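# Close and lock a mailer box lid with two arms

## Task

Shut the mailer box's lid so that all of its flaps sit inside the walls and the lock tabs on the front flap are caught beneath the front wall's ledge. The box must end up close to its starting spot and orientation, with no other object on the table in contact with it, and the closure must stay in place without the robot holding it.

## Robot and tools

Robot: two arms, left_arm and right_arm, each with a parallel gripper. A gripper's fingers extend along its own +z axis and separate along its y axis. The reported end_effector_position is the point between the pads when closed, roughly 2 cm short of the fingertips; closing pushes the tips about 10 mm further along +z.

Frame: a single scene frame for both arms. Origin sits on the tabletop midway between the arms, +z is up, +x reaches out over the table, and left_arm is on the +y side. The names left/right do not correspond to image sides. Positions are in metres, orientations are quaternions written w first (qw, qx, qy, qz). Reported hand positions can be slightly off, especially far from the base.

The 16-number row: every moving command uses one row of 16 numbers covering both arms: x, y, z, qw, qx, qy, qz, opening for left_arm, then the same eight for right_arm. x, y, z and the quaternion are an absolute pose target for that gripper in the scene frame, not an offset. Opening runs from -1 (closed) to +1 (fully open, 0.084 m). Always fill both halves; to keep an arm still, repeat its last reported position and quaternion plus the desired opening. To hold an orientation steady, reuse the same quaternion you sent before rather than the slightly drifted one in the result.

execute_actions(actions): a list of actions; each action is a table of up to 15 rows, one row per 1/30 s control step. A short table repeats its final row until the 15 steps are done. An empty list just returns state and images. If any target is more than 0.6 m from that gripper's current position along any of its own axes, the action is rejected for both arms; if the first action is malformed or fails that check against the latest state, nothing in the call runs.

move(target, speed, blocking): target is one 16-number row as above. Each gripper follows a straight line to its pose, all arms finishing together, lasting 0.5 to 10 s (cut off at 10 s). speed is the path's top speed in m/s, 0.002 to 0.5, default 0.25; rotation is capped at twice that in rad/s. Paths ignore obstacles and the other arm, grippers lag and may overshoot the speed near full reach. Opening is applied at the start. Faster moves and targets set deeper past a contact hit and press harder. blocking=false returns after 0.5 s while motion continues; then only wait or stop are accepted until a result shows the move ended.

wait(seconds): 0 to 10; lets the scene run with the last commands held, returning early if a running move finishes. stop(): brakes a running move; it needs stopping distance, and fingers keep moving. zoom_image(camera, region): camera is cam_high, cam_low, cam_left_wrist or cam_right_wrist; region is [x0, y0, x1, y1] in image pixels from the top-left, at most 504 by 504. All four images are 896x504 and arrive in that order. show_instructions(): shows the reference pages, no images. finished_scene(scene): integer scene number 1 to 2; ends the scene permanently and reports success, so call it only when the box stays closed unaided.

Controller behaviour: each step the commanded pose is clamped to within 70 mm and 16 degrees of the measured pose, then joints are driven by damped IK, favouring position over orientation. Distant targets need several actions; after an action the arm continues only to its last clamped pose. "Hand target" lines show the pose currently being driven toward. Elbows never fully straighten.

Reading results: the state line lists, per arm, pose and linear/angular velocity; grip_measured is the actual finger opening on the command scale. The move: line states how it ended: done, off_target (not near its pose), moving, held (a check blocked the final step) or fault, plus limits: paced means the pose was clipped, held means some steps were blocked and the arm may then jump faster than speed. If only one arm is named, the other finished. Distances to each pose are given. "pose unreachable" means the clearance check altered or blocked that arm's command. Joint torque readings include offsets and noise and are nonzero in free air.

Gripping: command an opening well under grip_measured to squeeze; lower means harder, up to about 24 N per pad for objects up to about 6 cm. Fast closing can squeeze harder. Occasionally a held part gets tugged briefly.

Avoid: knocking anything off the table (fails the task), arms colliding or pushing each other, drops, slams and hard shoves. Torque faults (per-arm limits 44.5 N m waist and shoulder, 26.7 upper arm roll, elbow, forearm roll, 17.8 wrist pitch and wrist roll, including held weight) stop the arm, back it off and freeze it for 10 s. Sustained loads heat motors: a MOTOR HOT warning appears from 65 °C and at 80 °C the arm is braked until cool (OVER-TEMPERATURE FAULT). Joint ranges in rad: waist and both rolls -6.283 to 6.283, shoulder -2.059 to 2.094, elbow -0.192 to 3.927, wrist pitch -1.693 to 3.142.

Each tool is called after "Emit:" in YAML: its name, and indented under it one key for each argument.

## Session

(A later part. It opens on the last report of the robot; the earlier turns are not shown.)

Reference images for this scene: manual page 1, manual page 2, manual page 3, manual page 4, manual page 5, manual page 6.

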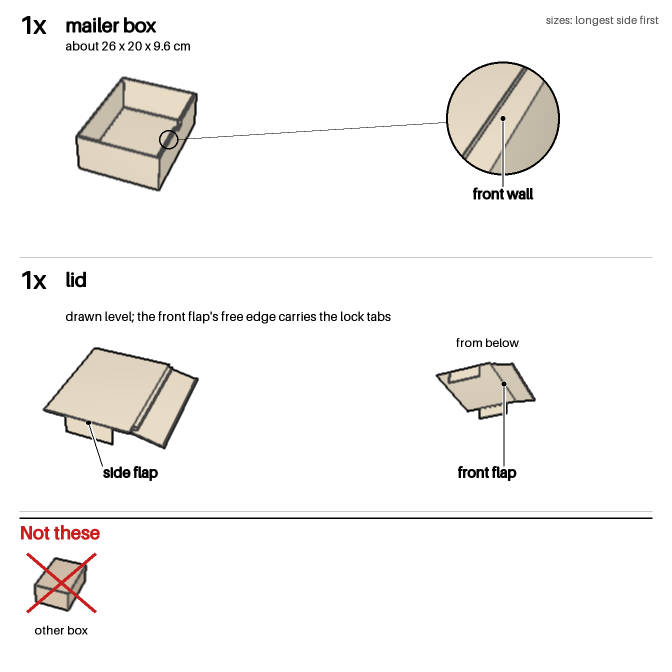

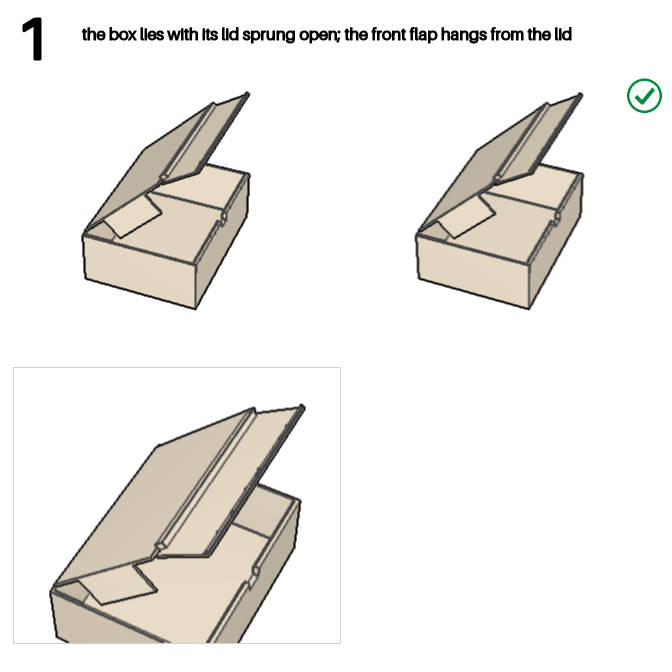

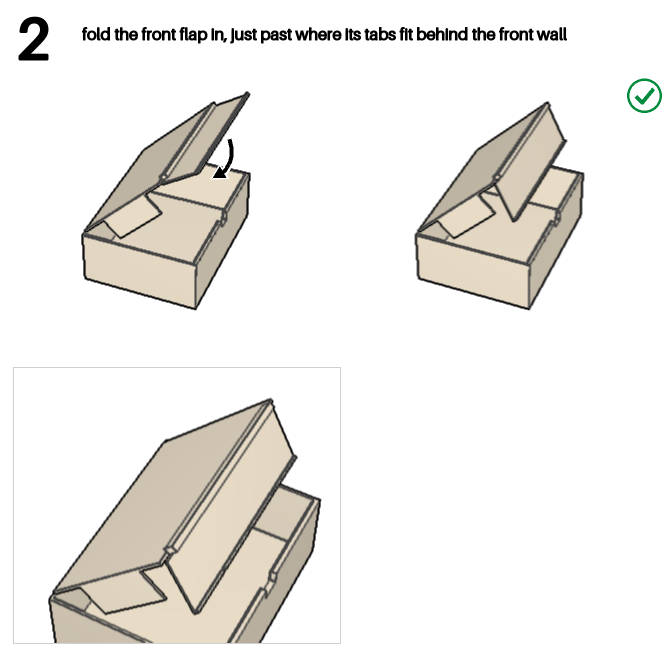

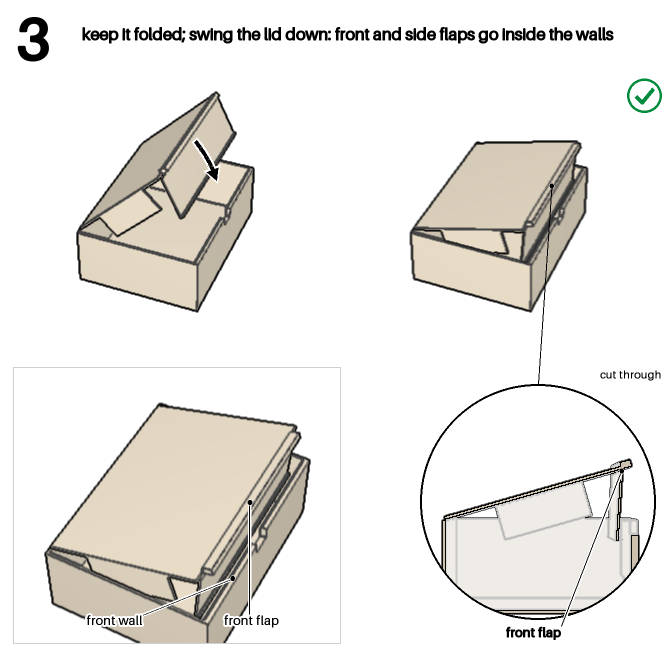

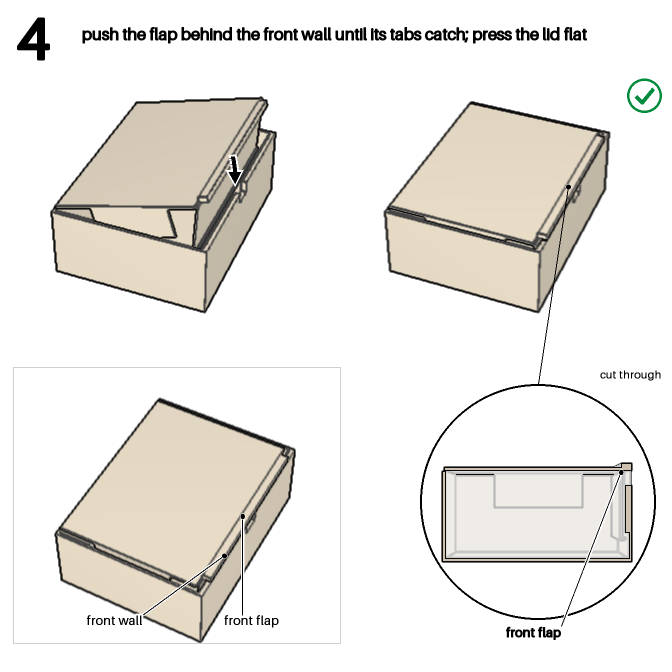

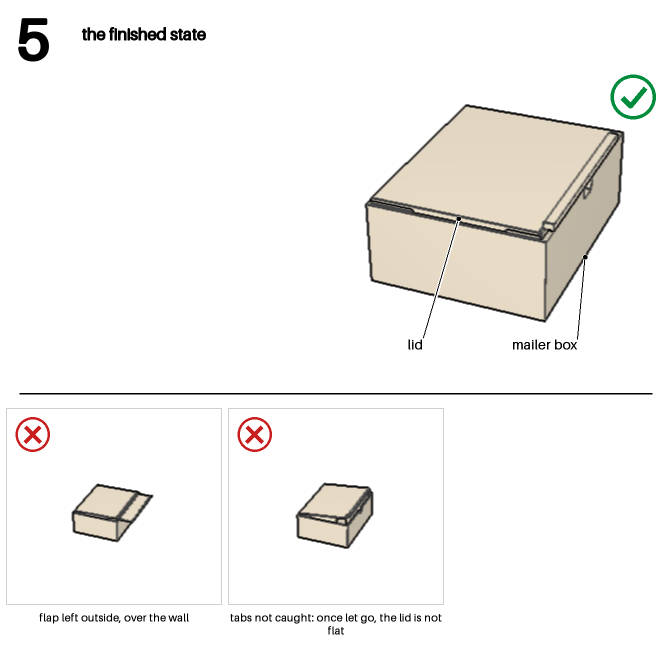

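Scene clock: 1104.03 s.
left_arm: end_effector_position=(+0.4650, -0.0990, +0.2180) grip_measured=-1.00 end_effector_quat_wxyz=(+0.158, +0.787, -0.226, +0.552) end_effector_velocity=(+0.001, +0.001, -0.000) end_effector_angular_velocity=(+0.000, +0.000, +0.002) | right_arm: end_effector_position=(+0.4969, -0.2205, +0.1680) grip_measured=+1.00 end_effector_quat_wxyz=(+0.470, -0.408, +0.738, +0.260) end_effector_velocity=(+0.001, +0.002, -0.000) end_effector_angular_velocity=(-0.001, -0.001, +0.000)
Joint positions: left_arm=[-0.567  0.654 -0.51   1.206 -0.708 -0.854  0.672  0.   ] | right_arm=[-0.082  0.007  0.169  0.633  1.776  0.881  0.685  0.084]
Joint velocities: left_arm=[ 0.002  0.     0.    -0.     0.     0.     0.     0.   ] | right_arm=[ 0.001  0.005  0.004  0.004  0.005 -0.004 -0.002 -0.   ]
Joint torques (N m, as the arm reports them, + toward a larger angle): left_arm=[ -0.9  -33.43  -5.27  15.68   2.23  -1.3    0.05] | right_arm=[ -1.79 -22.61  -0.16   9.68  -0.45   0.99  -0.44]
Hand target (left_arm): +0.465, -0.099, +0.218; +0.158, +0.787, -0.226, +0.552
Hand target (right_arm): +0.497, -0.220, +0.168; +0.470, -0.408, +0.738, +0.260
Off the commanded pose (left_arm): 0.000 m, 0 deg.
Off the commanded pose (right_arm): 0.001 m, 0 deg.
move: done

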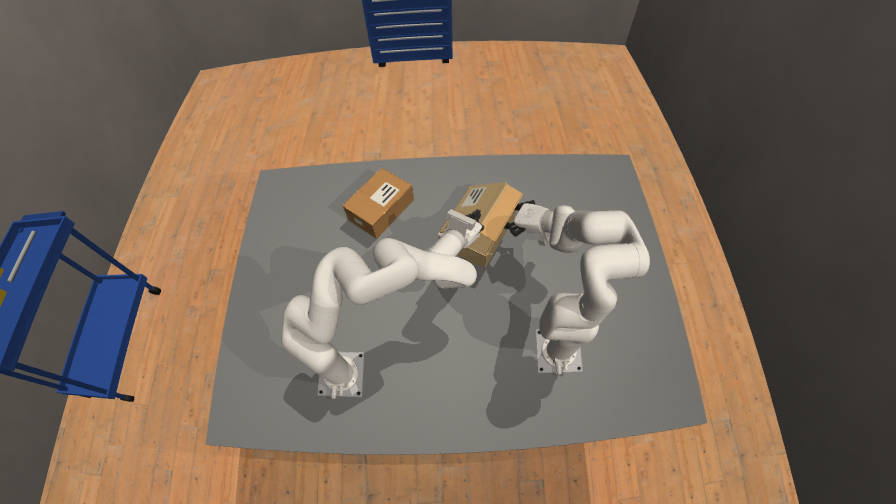

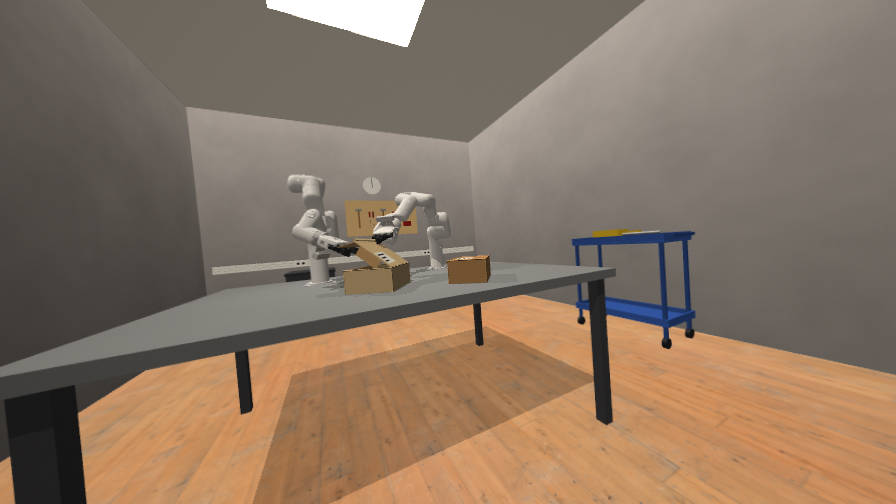

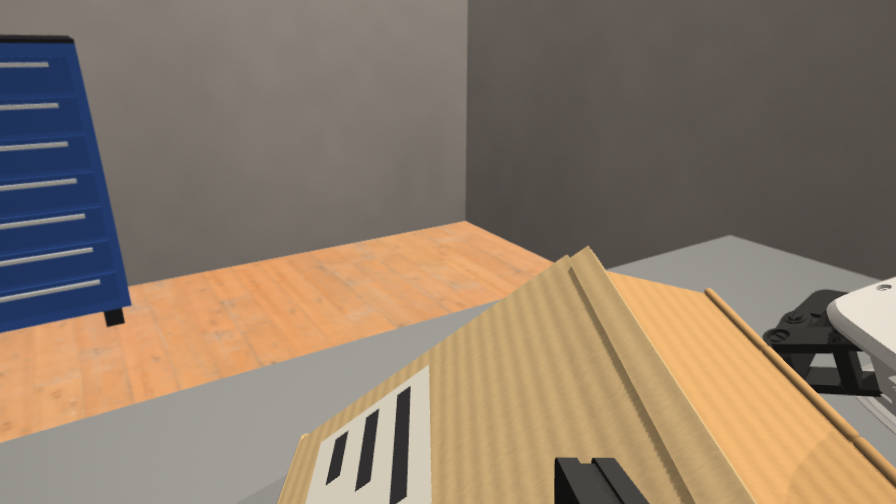

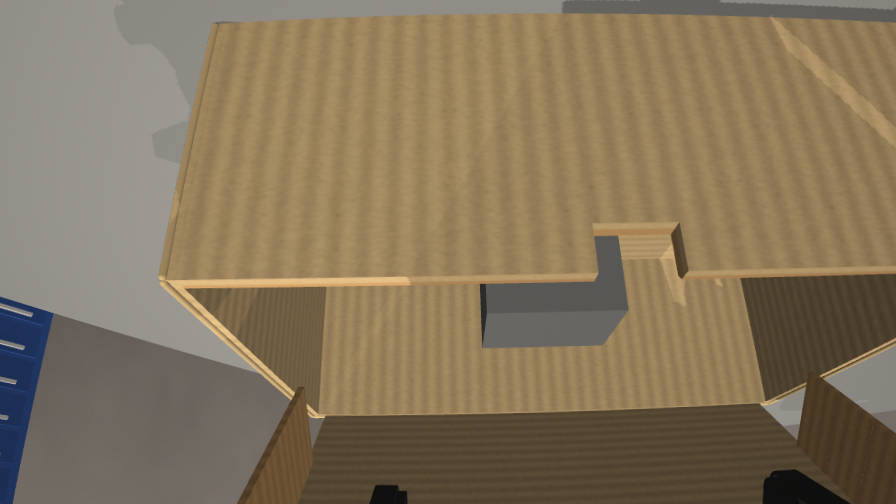

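Emit:
move:
  target: [0.468,-0.094,0.230,0.158,0.787,-0.226,0.552,-1,0.462,-0.275,0.19,-0.470,0.408,-0.737,-0.260,1]
  speed: 0.1

Emit:
move:
  target: [0.468,-0.094,0.230,0.158,0.787,-0.226,0.552,-1,0.468,-0.265,0.245,-0.470,0.408,-0.737,-0.260,1]
  speed: 0.1

Emit:
move:
  target: [0.468,-0.094,0.230,0.158,0.787,-0.226,0.552,-1,0.482,-0.243,0.195,-0.470,0.408,-0.737,-0.260,1]
  speed: 0.06

Emit:
move:
  target: [0.468,-0.094,0.230,0.158,0.787,-0.226,0.552,-1,0.500,-0.214,0.170,-0.470,0.408,-0.737,-0.260,1]
  speed: 0.05

Scene clock: 1140.23 s.
left_arm: end_effector_position=(+0.4680, -0.0940, +0.2299) grip_measured=-1.00 end_effector_quat_wxyz=(+0.158, +0.787, -0.226, +0.552) end_effector_velocity=(-0.000, -0.000, +0.000) end_effector_angular_velocity=(+0.000, -0.000, -0.001) | right_arm: end_effector_position=(+0.4620, -0.2744, +0.1899) grip_measured=+1.00 end_effector_quat_wxyz=(+0.471, -0.408, +0.737, +0.261) end_effector_velocity=(-0.001, -0.003, +0.001) end_effector_angular_velocity=(-0.001, -0.000, -0.003)
Joint positions: left_arm=[-0.554  0.618 -0.512  1.194 -0.719 -0.829  0.68   0.   ] | right_arm=[-0.174 -0.152  0.072  0.524  1.588  1.001  0.761  0.084]
Joint velocities: left_arm=[-0.    -0.001  0.    -0.     0.001  0.001  0.     0.   ] | right_arm=[-0.005 -0.005 -0.003 -0.002 -0.006  0.002  0.003  0.   ]
Joint torques (N m, as the arm reports them, + toward a larger angle): left_arm=[ -0.96 -33.2   -5.23  15.98   2.24  -1.2    0.19] | right_arm=[ -1.27 -18.29  -0.32  10.31  -0.21   0.89  -0.45]
Hand target (left_arm): +0.468, -0.094, +0.230; +0.158, +0.787, -0.226, +0.552
Hand target (right_arm): +0.462, -0.275, +0.190; +0.471, -0.408, +0.738, +0.260
Off the commanded pose (left_arm): 0.000 m, 0 deg.
Off the commanded pose (right_arm): 0.001 m, 0 deg.
move: done

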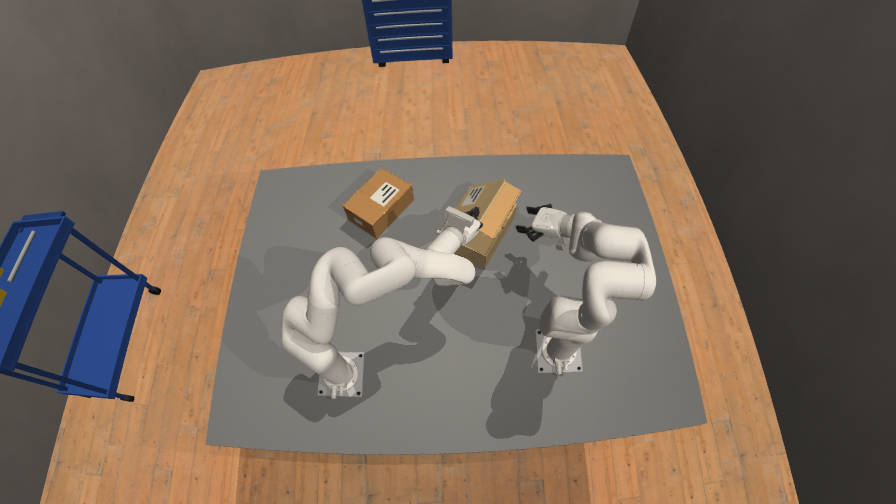

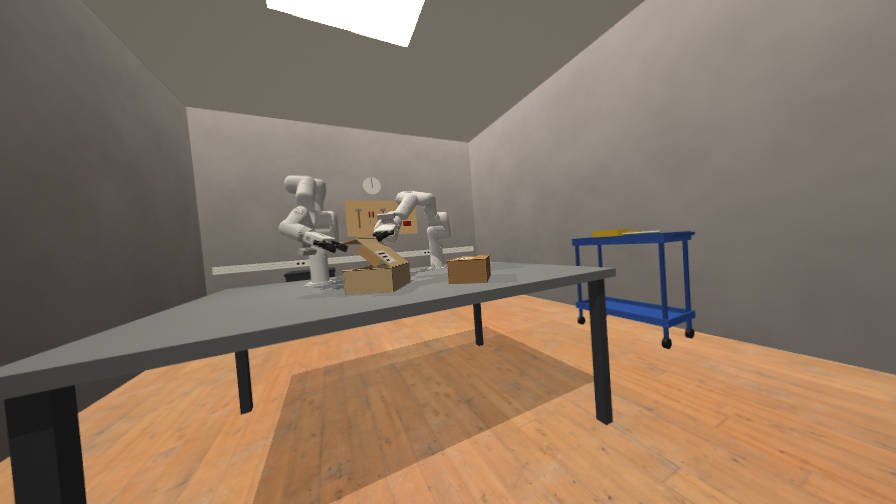

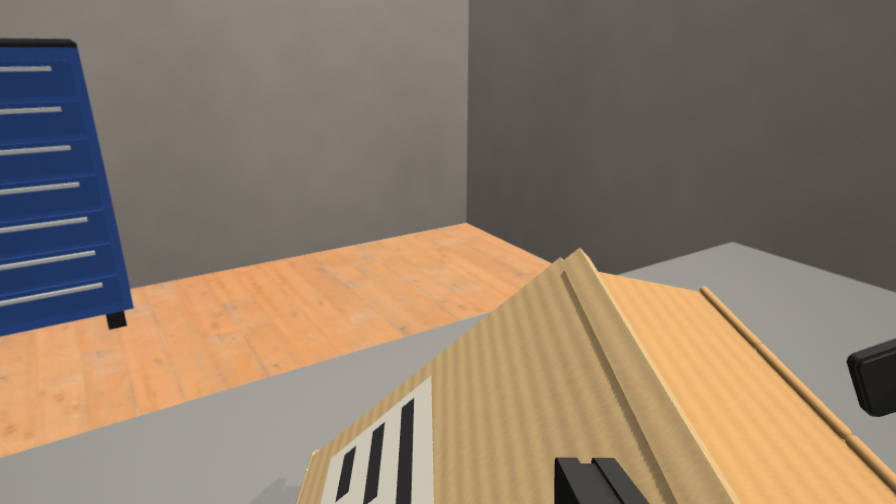

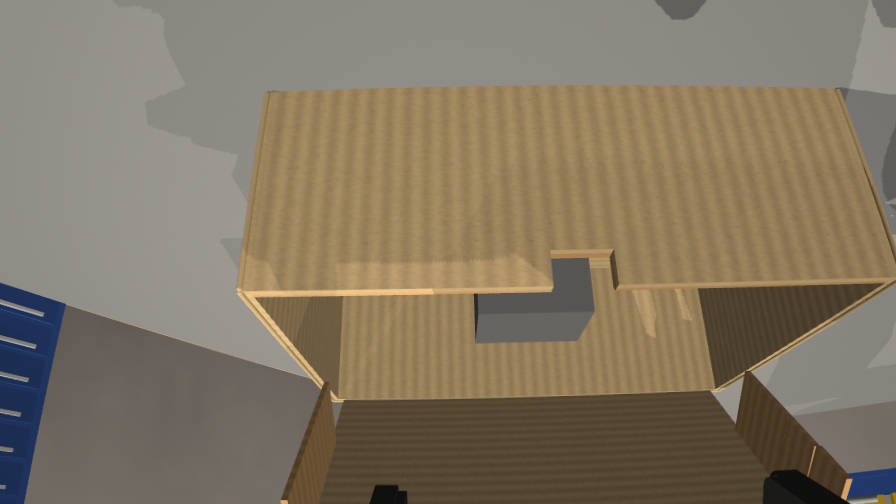

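Scene clock: 1141.27 s.
left_arm: end_effector_position=(+0.4680, -0.0940, +0.2300) grip_measured=-1.00 end_effector_quat_wxyz=(+0.158, +0.787, -0.226, +0.552) end_effector_velocity=(+0.000, +0.000, +0.000) end_effector_angular_velocity=(-0.000, -0.000, +0.001) | right_arm: end_effector_position=(+0.4680, -0.2651, +0.2444) grip_measured=+1.00 end_effector_quat_wxyz=(+0.470, -0.408, +0.738, +0.260) end_effector_velocity=(+0.000, +0.000, +0.003) end_effector_angular_velocity=(-0.000, +0.002, -0.000)
Joint positions: left_arm=[-0.554  0.618 -0.512  1.194 -0.719 -0.829  0.68   0.   ] | right_arm=[-0.162 -0.278  0.089  0.558  1.513  0.995  0.951  0.084]
Joint velocities: left_arm=[ 0.001 -0.001 -0.     0.     0.     0.    -0.     0.   ] | right_arm=[-0.    -0.006  0.001  0.003 -0.006  0.     0.013  0.   ]
Joint torques (N m, as the arm reports them, + toward a larger angle): left_arm=[ -0.83 -32.98  -5.19  16.12   2.2   -1.27   0.17] | right_arm=[ -1.58 -16.36  -0.66  11.36   0.01   0.69  -0.32]
Hand target (left_arm): +0.468, -0.094, +0.230; +0.158, +0.787, -0.226, +0.552
Hand target (right_arm): +0.468, -0.265, +0.245; +0.470, -0.408, +0.738, +0.260
Off the commanded pose (left_arm): 0.000 m, 0 deg.
Off the commanded pose (right_arm): 0.001 m, 0 deg.
move: done

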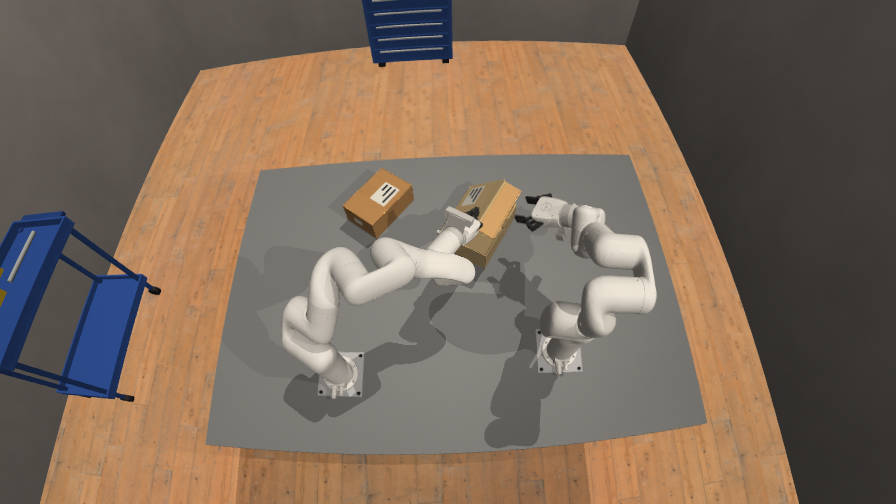

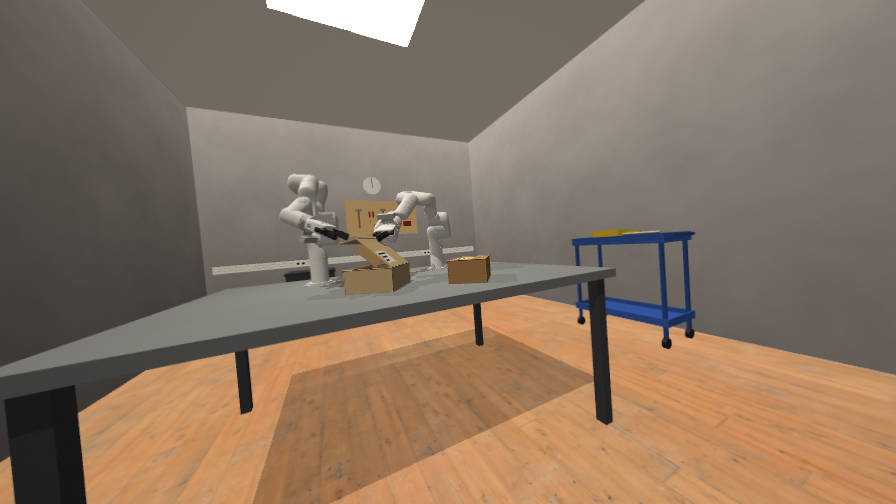

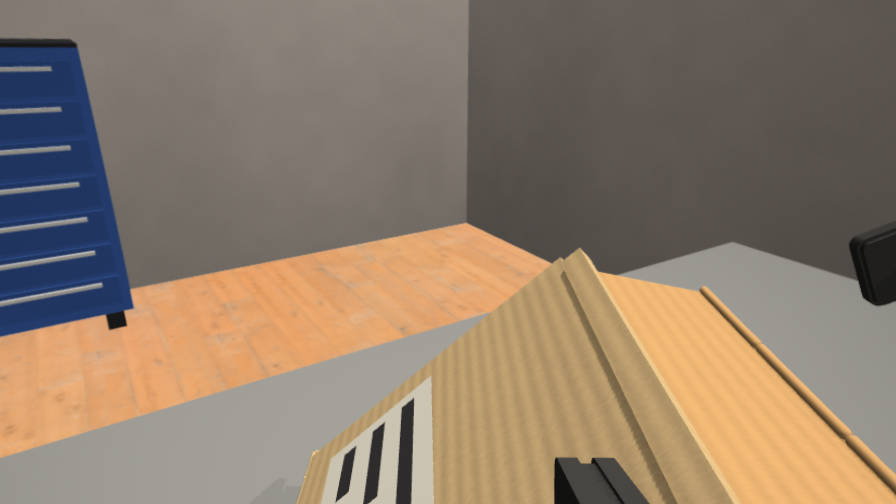

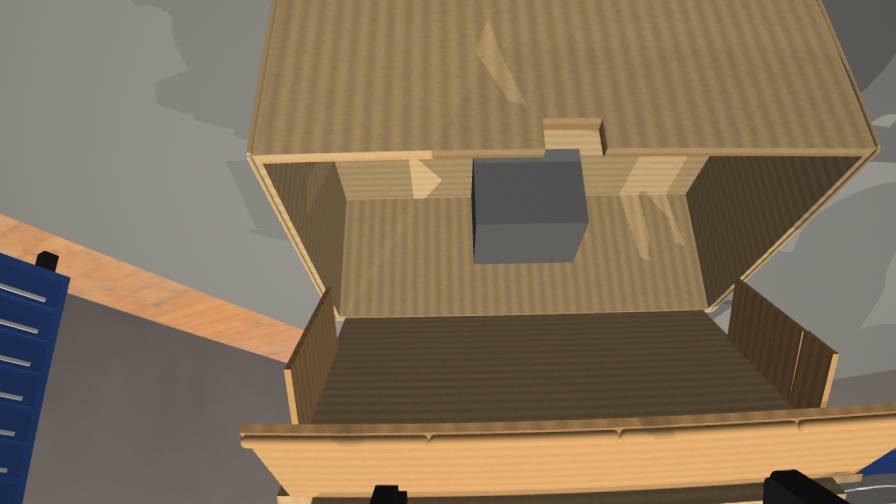

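Scene clock: 1142.60 s.
left_arm: end_effector_position=(+0.4680, -0.0940, +0.2300) grip_measured=-1.00 end_effector_quat_wxyz=(+0.158, +0.787, -0.226, +0.552) end_effector_velocity=(-0.000, -0.000, +0.000) end_effector_angular_velocity=(-0.000, -0.001, -0.000) | right_arm: end_effector_position=(+0.4819, -0.2433, +0.1954) grip_measured=+1.00 end_effector_quat_wxyz=(+0.470, -0.408, +0.738, +0.260) end_effector_velocity=(+0.001, +0.001, -0.002) end_effector_angular_velocity=(+0.001, -0.001, -0.000)
Joint positions: left_arm=[-0.554  0.618 -0.512  1.194 -0.719 -0.829  0.68   0.   ] | right_arm=[-0.123 -0.115  0.135  0.58   1.667  0.93   0.781  0.084]
Joint velocities: left_arm=[-0.001 -0.     0.     0.     0.    -0.001 -0.     0.   ] | right_arm=[ 0.001  0.009  0.002  0.003  0.009 -0.002 -0.01   0.   ]
Joint torques (N m, as the arm reports them, + toward a larger angle): left_arm=[ -1.17 -33.09  -5.14  15.99   2.12  -1.38   0.06] | right_arm=[ -1.15 -19.69  -0.35  10.36  -0.27   0.95  -0.23]
Hand target (left_arm): +0.468, -0.094, +0.230; +0.158, +0.787, -0.226, +0.552
Hand target (right_arm): +0.482, -0.243, +0.195; +0.470, -0.408, +0.738, +0.260
Off the commanded pose (left_arm): 0.000 m, 0 deg.
Off the commanded pose (right_arm): 0.000 m, 0 deg.
move: done

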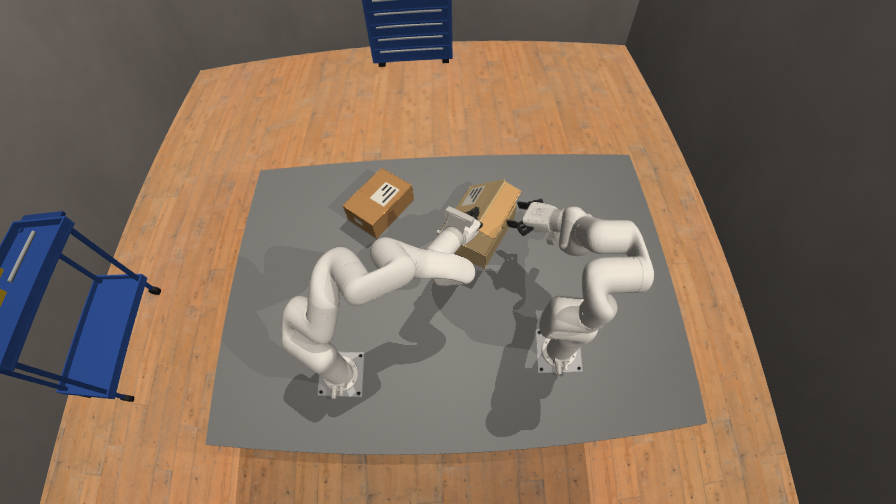

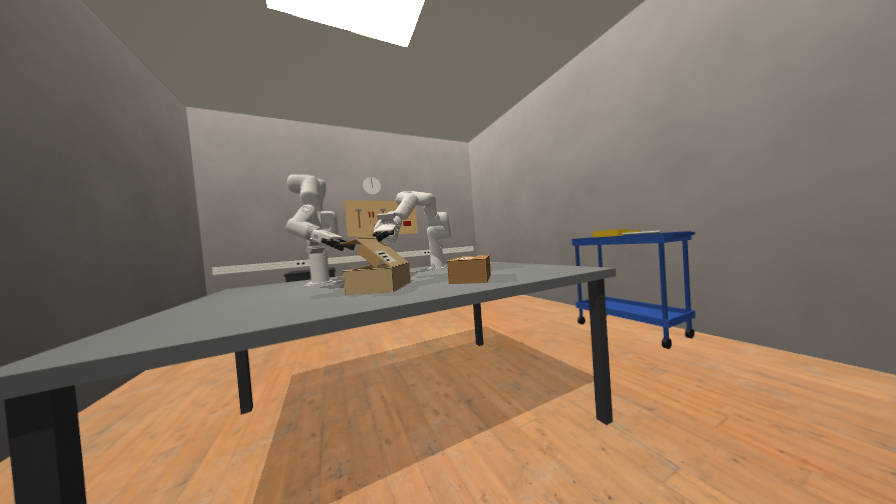

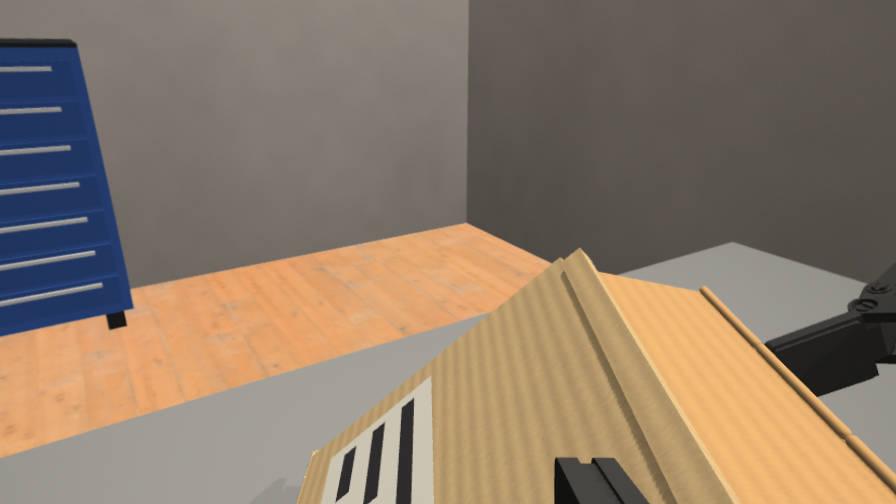

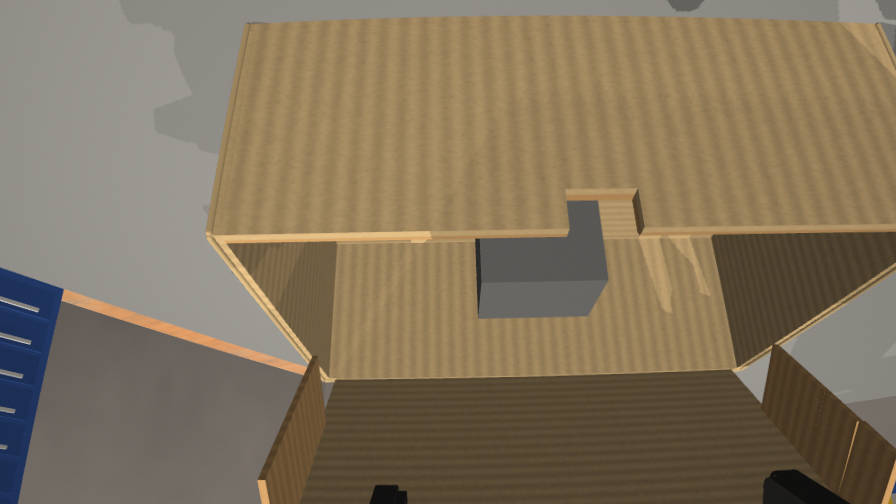

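Scene clock: 1143.87 s.
left_arm: end_effector_position=(+0.4680, -0.0940, +0.2300) grip_measured=-1.00 end_effector_quat_wxyz=(+0.158, +0.787, -0.226, +0.552) end_effector_velocity=(+0.000, +0.000, +0.001) end_effector_angular_velocity=(-0.001, -0.003, +0.001) | right_arm: end_effector_position=(+0.4999, -0.2144, +0.1702) grip_measured=+1.00 end_effector_quat_wxyz=(+0.470, -0.408, +0.738, +0.260) end_effector_velocity=(+0.001, +0.002, -0.001) end_effector_angular_velocity=(-0.001, -0.001, +0.002)
Joint positions: left_arm=[-0.554  0.618 -0.512  1.194 -0.719 -0.829  0.68   0.   ] | right_arm=[-0.078  0.01   0.184  0.644  1.787  0.868  0.691  0.084]
Joint velocities: left_arm=[-0.    -0.001  0.     0.    -0.    -0.002  0.     0.   ] | right_arm=[ 0.003  0.007  0.001  0.004  0.004 -0.003 -0.006 -0.   ]
Joint torques (N m, as the arm reports them, + toward a larger angle): left_arm=[ -1.05 -33.44  -5.22  16.21   2.16  -1.36   0.09] | right_arm=[ -1.26 -22.98  -0.17   9.99  -0.43   1.    -0.48]
Hand target (left_arm): +0.468, -0.094, +0.230; +0.158, +0.787, -0.226, +0.552
Hand target (right_arm): +0.500, -0.214, +0.170; +0.470, -0.408, +0.738, +0.260
Off the commanded pose (left_arm): 0.000 m, 0 deg.
Off the commanded pose (right_arm): 0.000 m, 0 deg.
move: done

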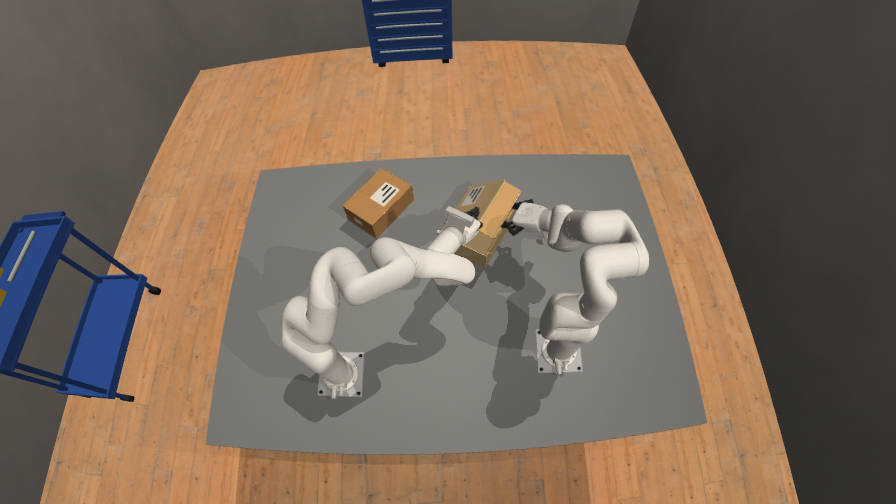

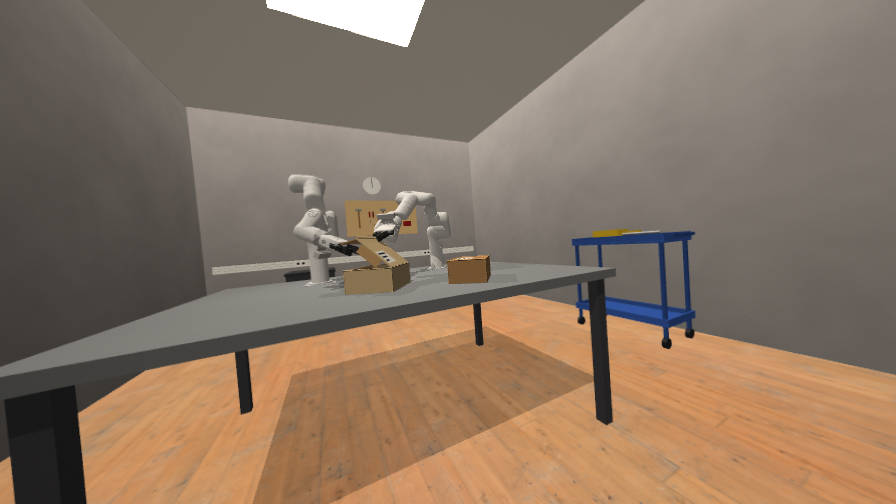

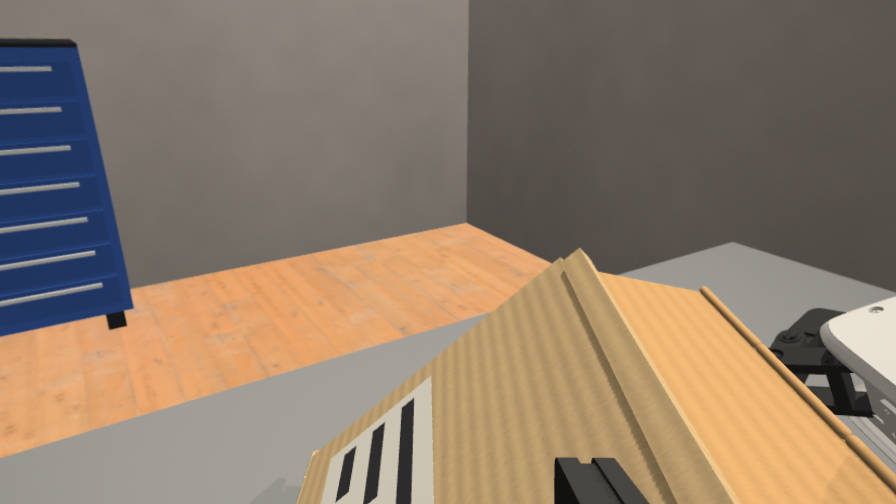

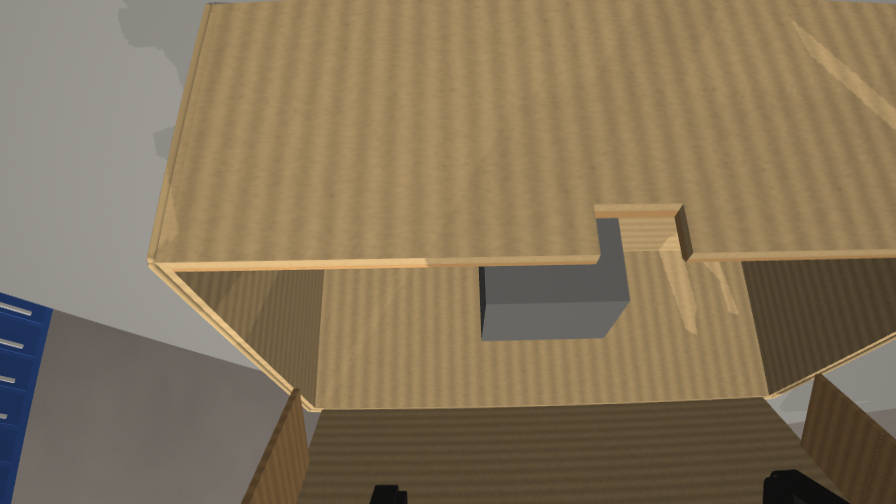

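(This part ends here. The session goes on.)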